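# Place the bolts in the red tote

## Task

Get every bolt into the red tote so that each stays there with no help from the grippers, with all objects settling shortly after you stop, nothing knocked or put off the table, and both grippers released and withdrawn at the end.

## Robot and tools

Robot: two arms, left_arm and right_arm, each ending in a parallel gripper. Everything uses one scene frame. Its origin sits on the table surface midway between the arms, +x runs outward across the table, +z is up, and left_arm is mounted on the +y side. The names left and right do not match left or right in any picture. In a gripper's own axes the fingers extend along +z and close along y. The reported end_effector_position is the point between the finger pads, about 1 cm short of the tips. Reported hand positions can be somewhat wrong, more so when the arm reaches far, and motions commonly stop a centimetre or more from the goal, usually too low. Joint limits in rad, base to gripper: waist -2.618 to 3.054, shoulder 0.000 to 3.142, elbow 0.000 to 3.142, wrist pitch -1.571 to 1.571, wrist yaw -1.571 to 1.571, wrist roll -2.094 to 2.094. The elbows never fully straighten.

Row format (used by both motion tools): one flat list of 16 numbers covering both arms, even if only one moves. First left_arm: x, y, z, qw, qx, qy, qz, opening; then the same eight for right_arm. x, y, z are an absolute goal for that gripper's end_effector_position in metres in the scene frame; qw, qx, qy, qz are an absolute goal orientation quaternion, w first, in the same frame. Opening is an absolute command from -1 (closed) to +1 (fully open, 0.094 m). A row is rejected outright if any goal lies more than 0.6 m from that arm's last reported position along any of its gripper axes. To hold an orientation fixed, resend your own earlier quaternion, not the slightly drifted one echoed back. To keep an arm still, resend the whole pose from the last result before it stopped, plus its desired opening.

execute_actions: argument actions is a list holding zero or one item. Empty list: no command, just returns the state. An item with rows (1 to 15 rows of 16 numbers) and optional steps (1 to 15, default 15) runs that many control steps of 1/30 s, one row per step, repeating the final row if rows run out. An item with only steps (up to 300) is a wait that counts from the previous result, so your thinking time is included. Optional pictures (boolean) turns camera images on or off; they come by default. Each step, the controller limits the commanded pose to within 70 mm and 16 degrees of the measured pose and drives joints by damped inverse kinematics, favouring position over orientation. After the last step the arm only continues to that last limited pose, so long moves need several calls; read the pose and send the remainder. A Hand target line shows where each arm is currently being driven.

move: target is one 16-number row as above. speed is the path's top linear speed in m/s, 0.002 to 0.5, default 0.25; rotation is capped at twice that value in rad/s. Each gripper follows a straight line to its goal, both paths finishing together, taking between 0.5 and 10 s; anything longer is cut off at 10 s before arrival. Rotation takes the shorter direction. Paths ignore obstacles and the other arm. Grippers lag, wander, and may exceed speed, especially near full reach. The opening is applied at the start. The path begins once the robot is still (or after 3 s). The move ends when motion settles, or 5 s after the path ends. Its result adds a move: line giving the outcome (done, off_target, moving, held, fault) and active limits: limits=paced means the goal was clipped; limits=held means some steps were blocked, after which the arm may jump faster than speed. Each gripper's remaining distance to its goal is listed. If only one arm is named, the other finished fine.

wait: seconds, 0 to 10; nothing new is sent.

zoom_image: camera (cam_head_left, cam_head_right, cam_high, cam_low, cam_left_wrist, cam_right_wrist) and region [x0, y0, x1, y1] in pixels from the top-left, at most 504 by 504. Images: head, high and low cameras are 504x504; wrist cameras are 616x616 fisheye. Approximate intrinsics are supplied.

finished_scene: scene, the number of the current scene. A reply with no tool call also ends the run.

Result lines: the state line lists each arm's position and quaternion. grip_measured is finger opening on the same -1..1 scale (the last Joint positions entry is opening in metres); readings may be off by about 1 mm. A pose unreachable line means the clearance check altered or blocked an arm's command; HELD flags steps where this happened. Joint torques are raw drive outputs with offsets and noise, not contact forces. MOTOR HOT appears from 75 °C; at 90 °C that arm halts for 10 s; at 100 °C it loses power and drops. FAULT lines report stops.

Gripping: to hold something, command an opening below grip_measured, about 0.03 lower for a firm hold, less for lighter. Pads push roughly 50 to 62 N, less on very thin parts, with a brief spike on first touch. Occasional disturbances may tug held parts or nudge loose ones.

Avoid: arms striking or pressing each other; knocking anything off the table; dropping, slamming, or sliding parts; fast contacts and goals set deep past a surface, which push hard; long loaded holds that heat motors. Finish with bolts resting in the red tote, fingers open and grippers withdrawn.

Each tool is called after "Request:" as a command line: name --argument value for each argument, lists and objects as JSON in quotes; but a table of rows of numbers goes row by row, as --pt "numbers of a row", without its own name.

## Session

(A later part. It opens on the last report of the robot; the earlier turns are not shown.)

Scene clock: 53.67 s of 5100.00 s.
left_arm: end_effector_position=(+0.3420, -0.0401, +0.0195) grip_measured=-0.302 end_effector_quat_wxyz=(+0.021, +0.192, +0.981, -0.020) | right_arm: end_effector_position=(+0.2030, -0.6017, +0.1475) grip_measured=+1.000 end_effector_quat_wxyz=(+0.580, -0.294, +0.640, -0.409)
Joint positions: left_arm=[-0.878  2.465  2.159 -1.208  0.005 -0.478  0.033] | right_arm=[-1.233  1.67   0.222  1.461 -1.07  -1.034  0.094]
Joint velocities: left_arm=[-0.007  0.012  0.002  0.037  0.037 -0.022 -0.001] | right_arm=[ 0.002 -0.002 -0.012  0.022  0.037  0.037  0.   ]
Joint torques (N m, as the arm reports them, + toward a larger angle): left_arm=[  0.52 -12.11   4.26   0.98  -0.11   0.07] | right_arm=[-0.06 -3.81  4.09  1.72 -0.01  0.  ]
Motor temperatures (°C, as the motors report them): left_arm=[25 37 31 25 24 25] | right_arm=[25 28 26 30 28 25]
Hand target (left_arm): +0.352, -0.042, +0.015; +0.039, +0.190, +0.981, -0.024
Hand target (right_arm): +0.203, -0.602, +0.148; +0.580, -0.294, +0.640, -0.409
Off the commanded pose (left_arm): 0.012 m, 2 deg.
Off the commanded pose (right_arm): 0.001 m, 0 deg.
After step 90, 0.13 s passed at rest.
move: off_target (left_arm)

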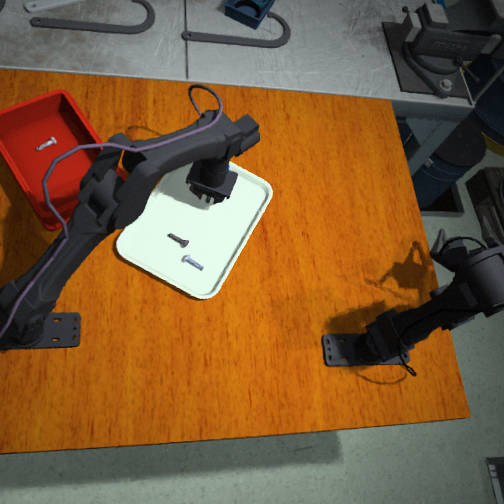

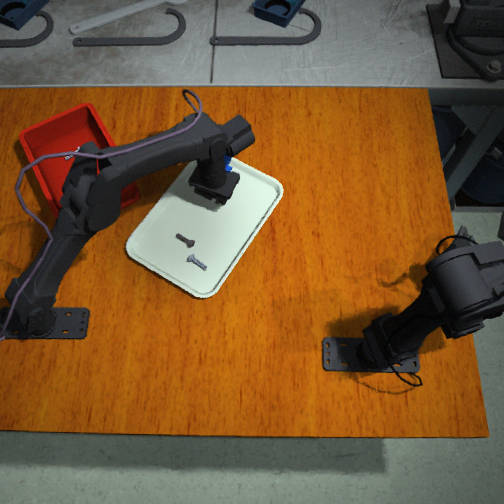

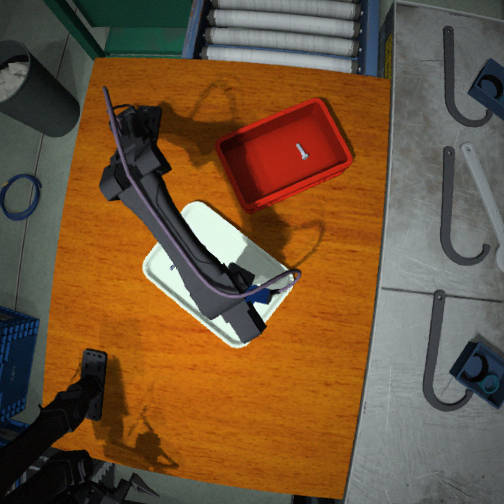

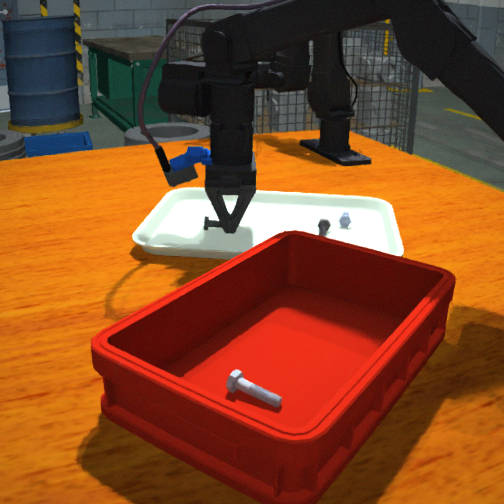

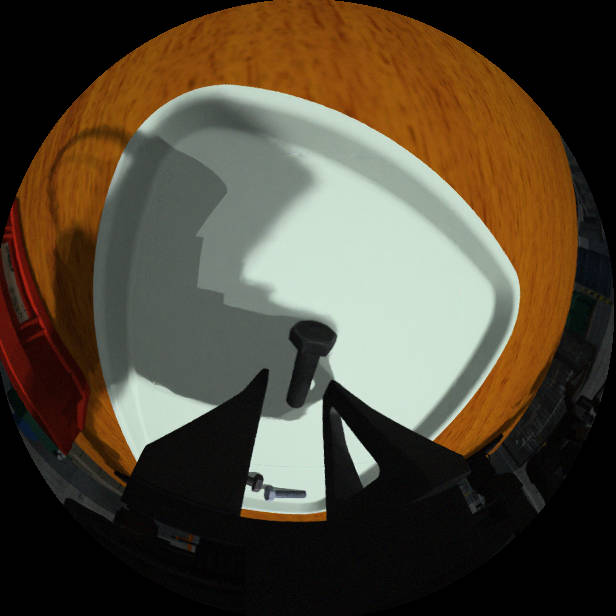

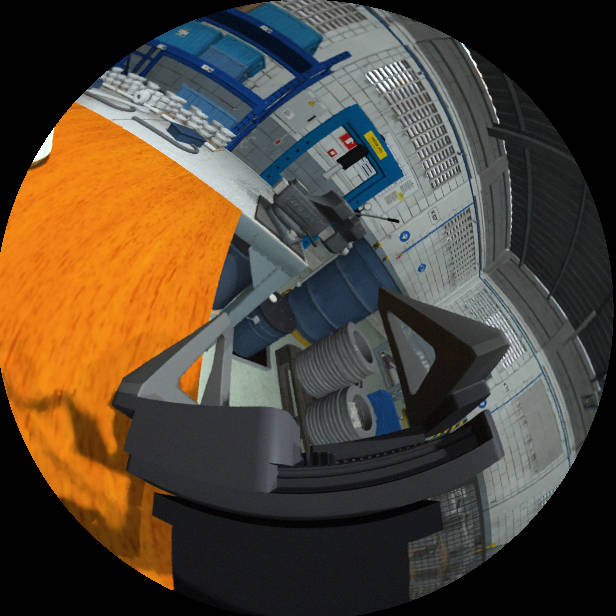

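Acceptable (still on the shaft). Grip.

Request:
move --target '[0.35,-0.042,0.014,0.04,0.19,0.98,-0.025,-0.88,0.203,-0.602,0.148,0.58,-0.294,0.64,-0.409,1]'

Request:
move --target '[0.33,0.02,0.145,0.02,0.19,0.98,-0.01,-0.88,0.203,-0.602,0.148,0.58,-0.294,0.64,-0.409,1]' --speed 0.2

Request:
move --target '[0.43,0.315,0.145,0,0.5,0.866,0,-0.88,0.203,-0.602,0.148,0.58,-0.294,0.64,-0.409,1]'

Scene clock: 60.57 s of 5100.00 s.
left_arm: end_effector_position=(+0.3435, -0.0376, +0.0191) grip_measured=-0.859 end_effector_quat_wxyz=(+0.025, +0.191, +0.981, -0.016) | right_arm: end_effector_position=(+0.2030, -0.6017, +0.1475) grip_measured=+1.000 end_effector_quat_wxyz=(+0.580, -0.294, +0.640, -0.409)
Joint positions: left_arm=[-0.876  2.457  2.143 -1.198 -0.006 -0.478  0.007] | right_arm=[-1.233  1.67   0.222  1.461 -1.07  -1.034  0.094]
Joint velocities: left_arm=[-0.007  0.002 -0.002  0.066  0.037 -0.051  0.001] | right_arm=[ 0.012  0.002  0.012  0.037 -0.095  0.022  0.   ]
Joint torques (N m, as the arm reports them, + toward a larger angle): left_arm=[  0.22 -12.28   4.25   0.99  -0.05   0.08] | right_arm=[-0.06 -3.86  4.04  1.73 -0.03 -0.01]
Motor temperatures (°C, as the motors report them): left_arm=[25 37 31 26 24 25] | right_arm=[25 28 26 30 28 25]
Hand target (left_arm): +0.350, -0.042, +0.014; +0.039, +0.190, +0.981, -0.024
Hand target (right_arm): +0.203, -0.602, +0.148; +0.580, -0.294, +0.640, -0.409
Off the commanded pose (left_arm): 0.009 m, 2 deg.
Off the commanded pose (right_arm): 0.001 m, 0 deg.
After step 90, 3.20 s passed at rest.
move: done

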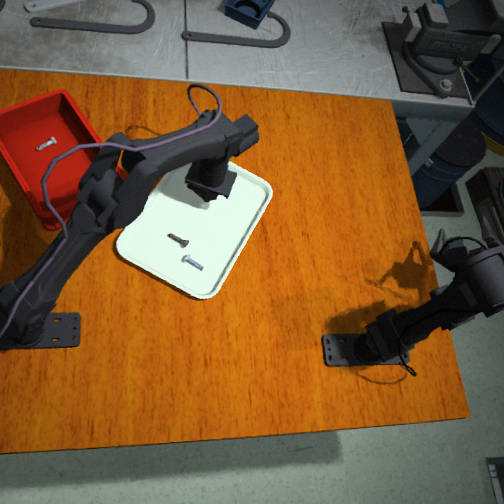

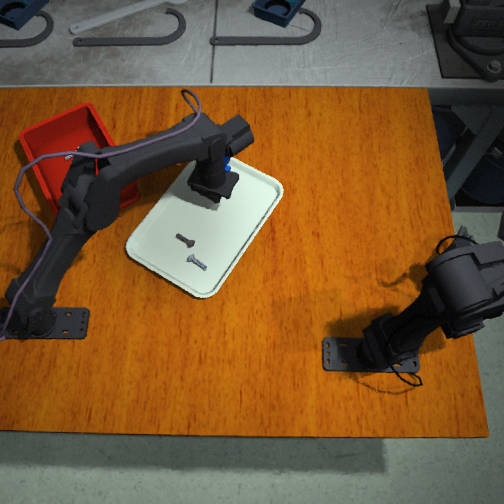

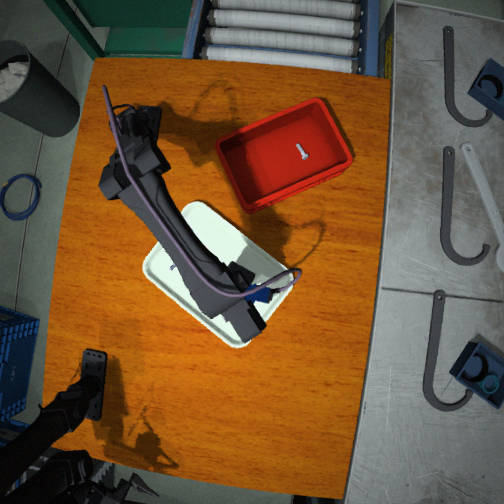

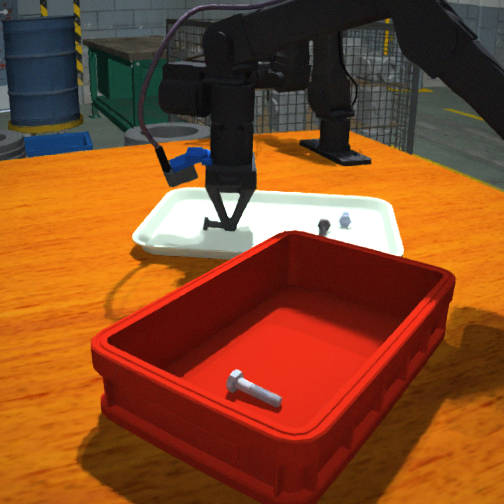

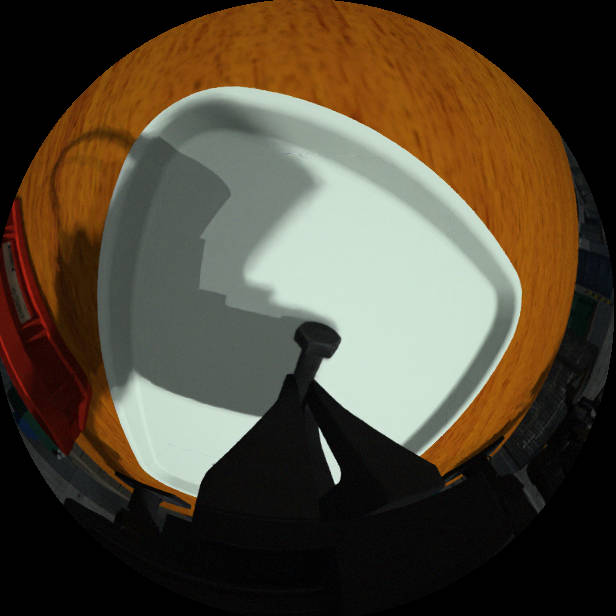

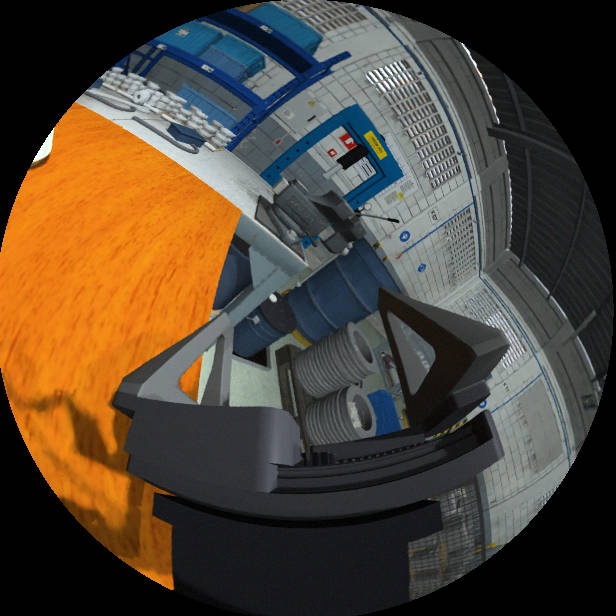

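Scene clock: 61.93 s of 5100.00 s.
left_arm: end_effector_position=(+0.3268, +0.0184, +0.1279) grip_measured=-0.859 end_effector_quat_wxyz=(+0.008, +0.191, +0.982, -0.002) | right_arm: end_effector_position=(+0.2030, -0.6017, +0.1475) grip_measured=+1.000 end_effector_quat_wxyz=(+0.580, -0.294, +0.640, -0.409)
Joint positions: left_arm=[-0.822  2.261  2.238 -1.533 -0.006 -0.424  0.007] | right_arm=[-1.233  1.67   0.222  1.461 -1.07  -1.034  0.094]
Joint velocities: left_arm=[-0.007 -0.002 -0.007 -0.081 -0.051  0.022 -0.   ] | right_arm=[-0.007 -0.012  0.002  0.081  0.007  0.007  0.   ]
Joint torques (N m, as the arm reports them, + toward a larger angle): left_arm=[  0.3  -12.35   8.86   0.02  -0.02   0.05] | right_arm=[ 0.03 -3.84  4.07  1.74 -0.02 -0.03]
Motor temperatures (°C, as the motors report them): left_arm=[25 38 31 26 24 25] | right_arm=[25 28 26 30 28 25]
Hand target (left_arm): +0.329, +0.021, +0.144; +0.020, +0.190, +0.981, -0.009
Hand target (right_arm): +0.203, -0.602, +0.148; +0.580, -0.294, +0.640, -0.409
Off the commanded pose (left_arm): 0.017 m, 2 deg.
Off the commanded pose (right_arm): 0.001 m, 0 deg.
move: off_target (left_arm)

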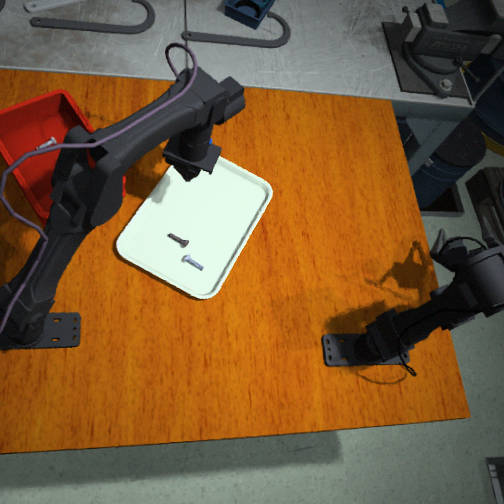

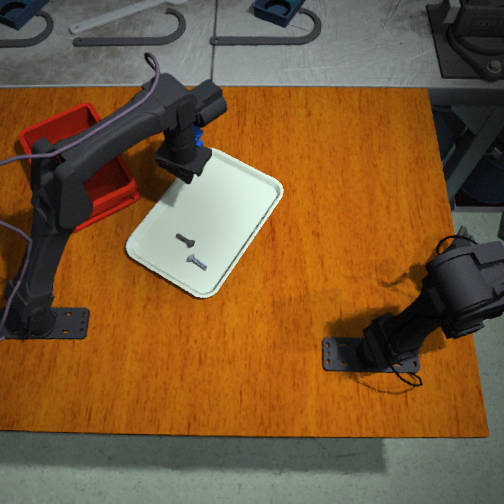

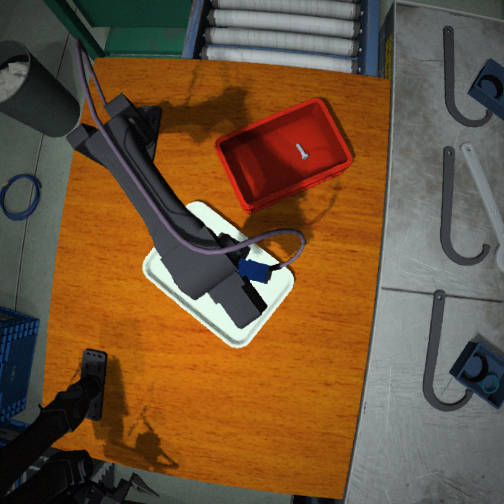

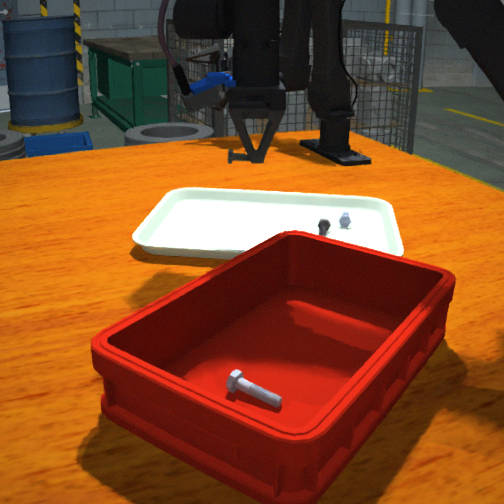

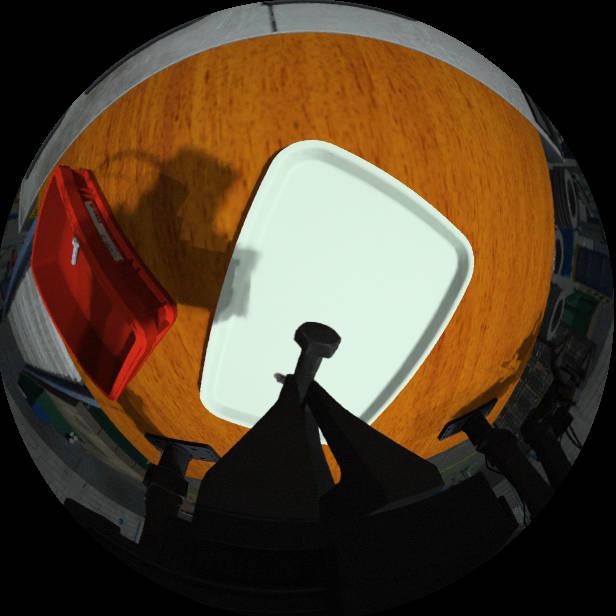

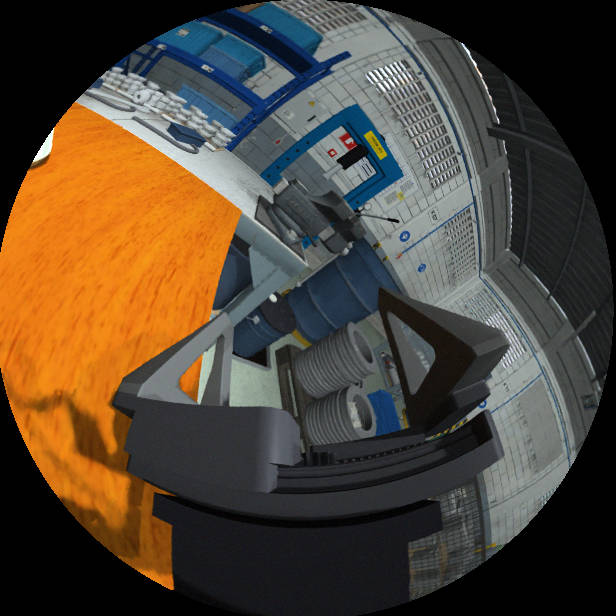

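Scene clock: 63.97 s of 5100.00 s.
left_arm: end_effector_position=(+0.4271, +0.3224, +0.1384) grip_measured=-0.859 end_effector_quat_wxyz=(-0.006, +0.493, +0.870, +0.009) | right_arm: end_effector_position=(+0.2030, -0.6017, +0.1475) grip_measured=+1.000 end_effector_quat_wxyz=(+0.580, -0.294, +0.640, -0.409)
Joint positions: left_arm=[-0.053  2.113  2.041 -1.501 -0.021  0.992  0.007] | right_arm=[-1.233  1.67   0.222  1.461 -1.07  -1.034  0.094]
Joint velocities: left_arm=[-0.012 -0.007  0.012  0.037  0.022  0.022  0.   ] | right_arm=[-0.002  0.002  0.012 -0.051  0.007 -0.022  0.   ]
Joint torques (N m, as the arm reports them, + toward a larger angle): left_arm=[-0.56 -9.52  9.59 -0.03  0.02  0.08] | right_arm=[-0.03 -3.74  4.06  1.74 -0.02  0.01]
Motor temperatures (°C, as the motors report them): left_arm=[25 38 31 26 24 25] | right_arm=[25 28 26 30 28 25]
Hand target (left_arm): +0.428, +0.319, +0.145; -0.002, +0.500, +0.866, +0.008
Hand target (right_arm): +0.203, -0.602, +0.148; +0.580, -0.294, +0.640, -0.409
Off the commanded pose (left_arm): 0.010 m, 1 deg.
Off the commanded pose (right_arm): 0.001 m, 0 deg.
move: done

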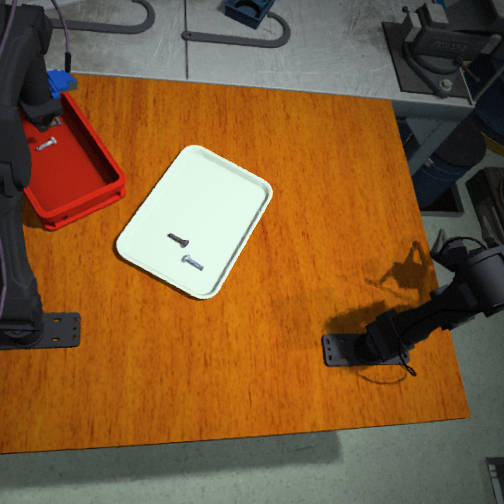

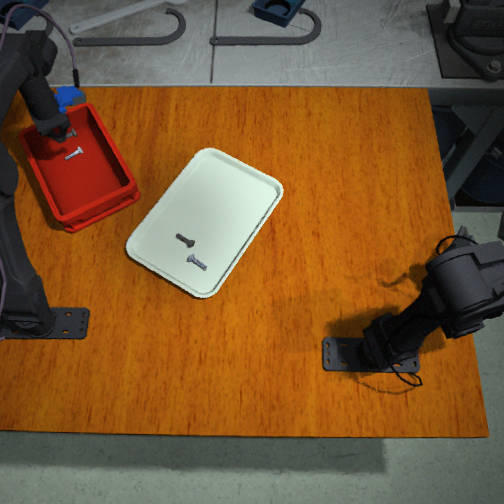

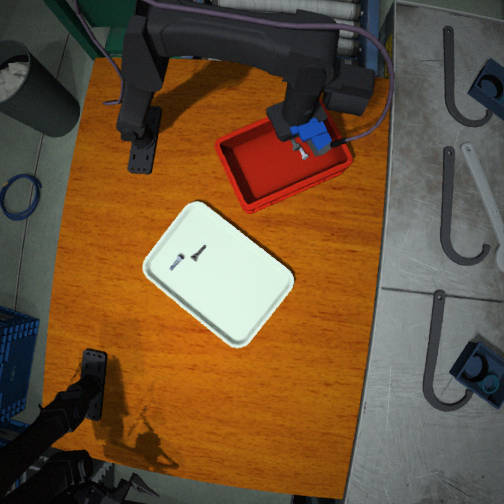

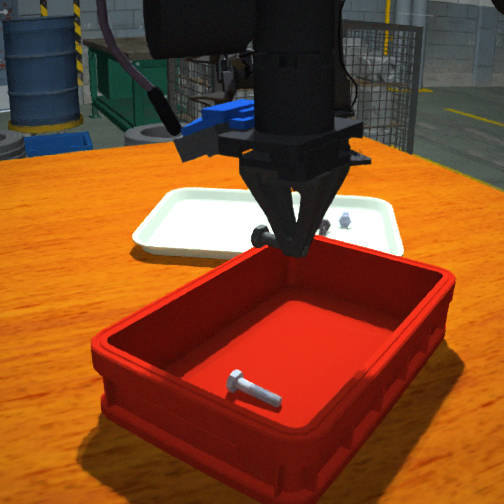

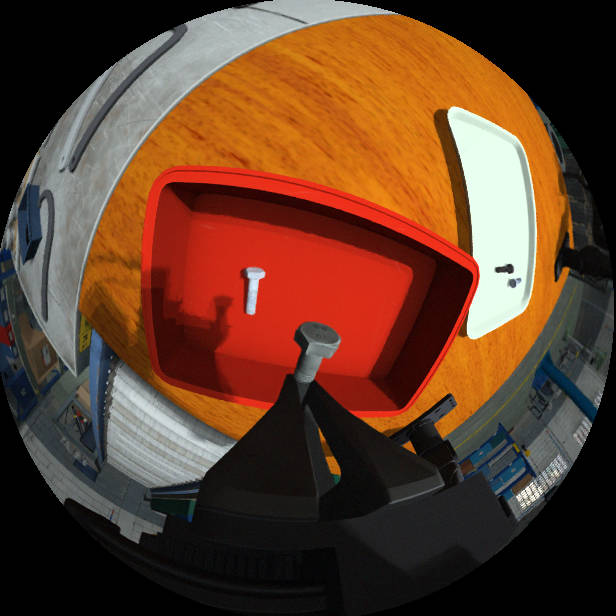

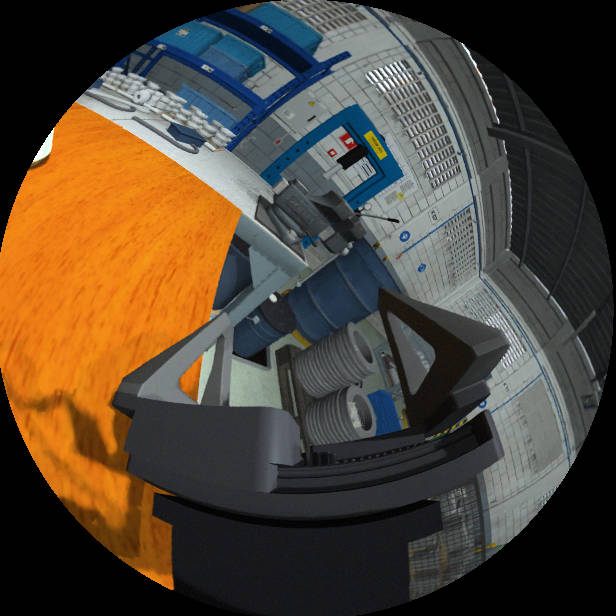

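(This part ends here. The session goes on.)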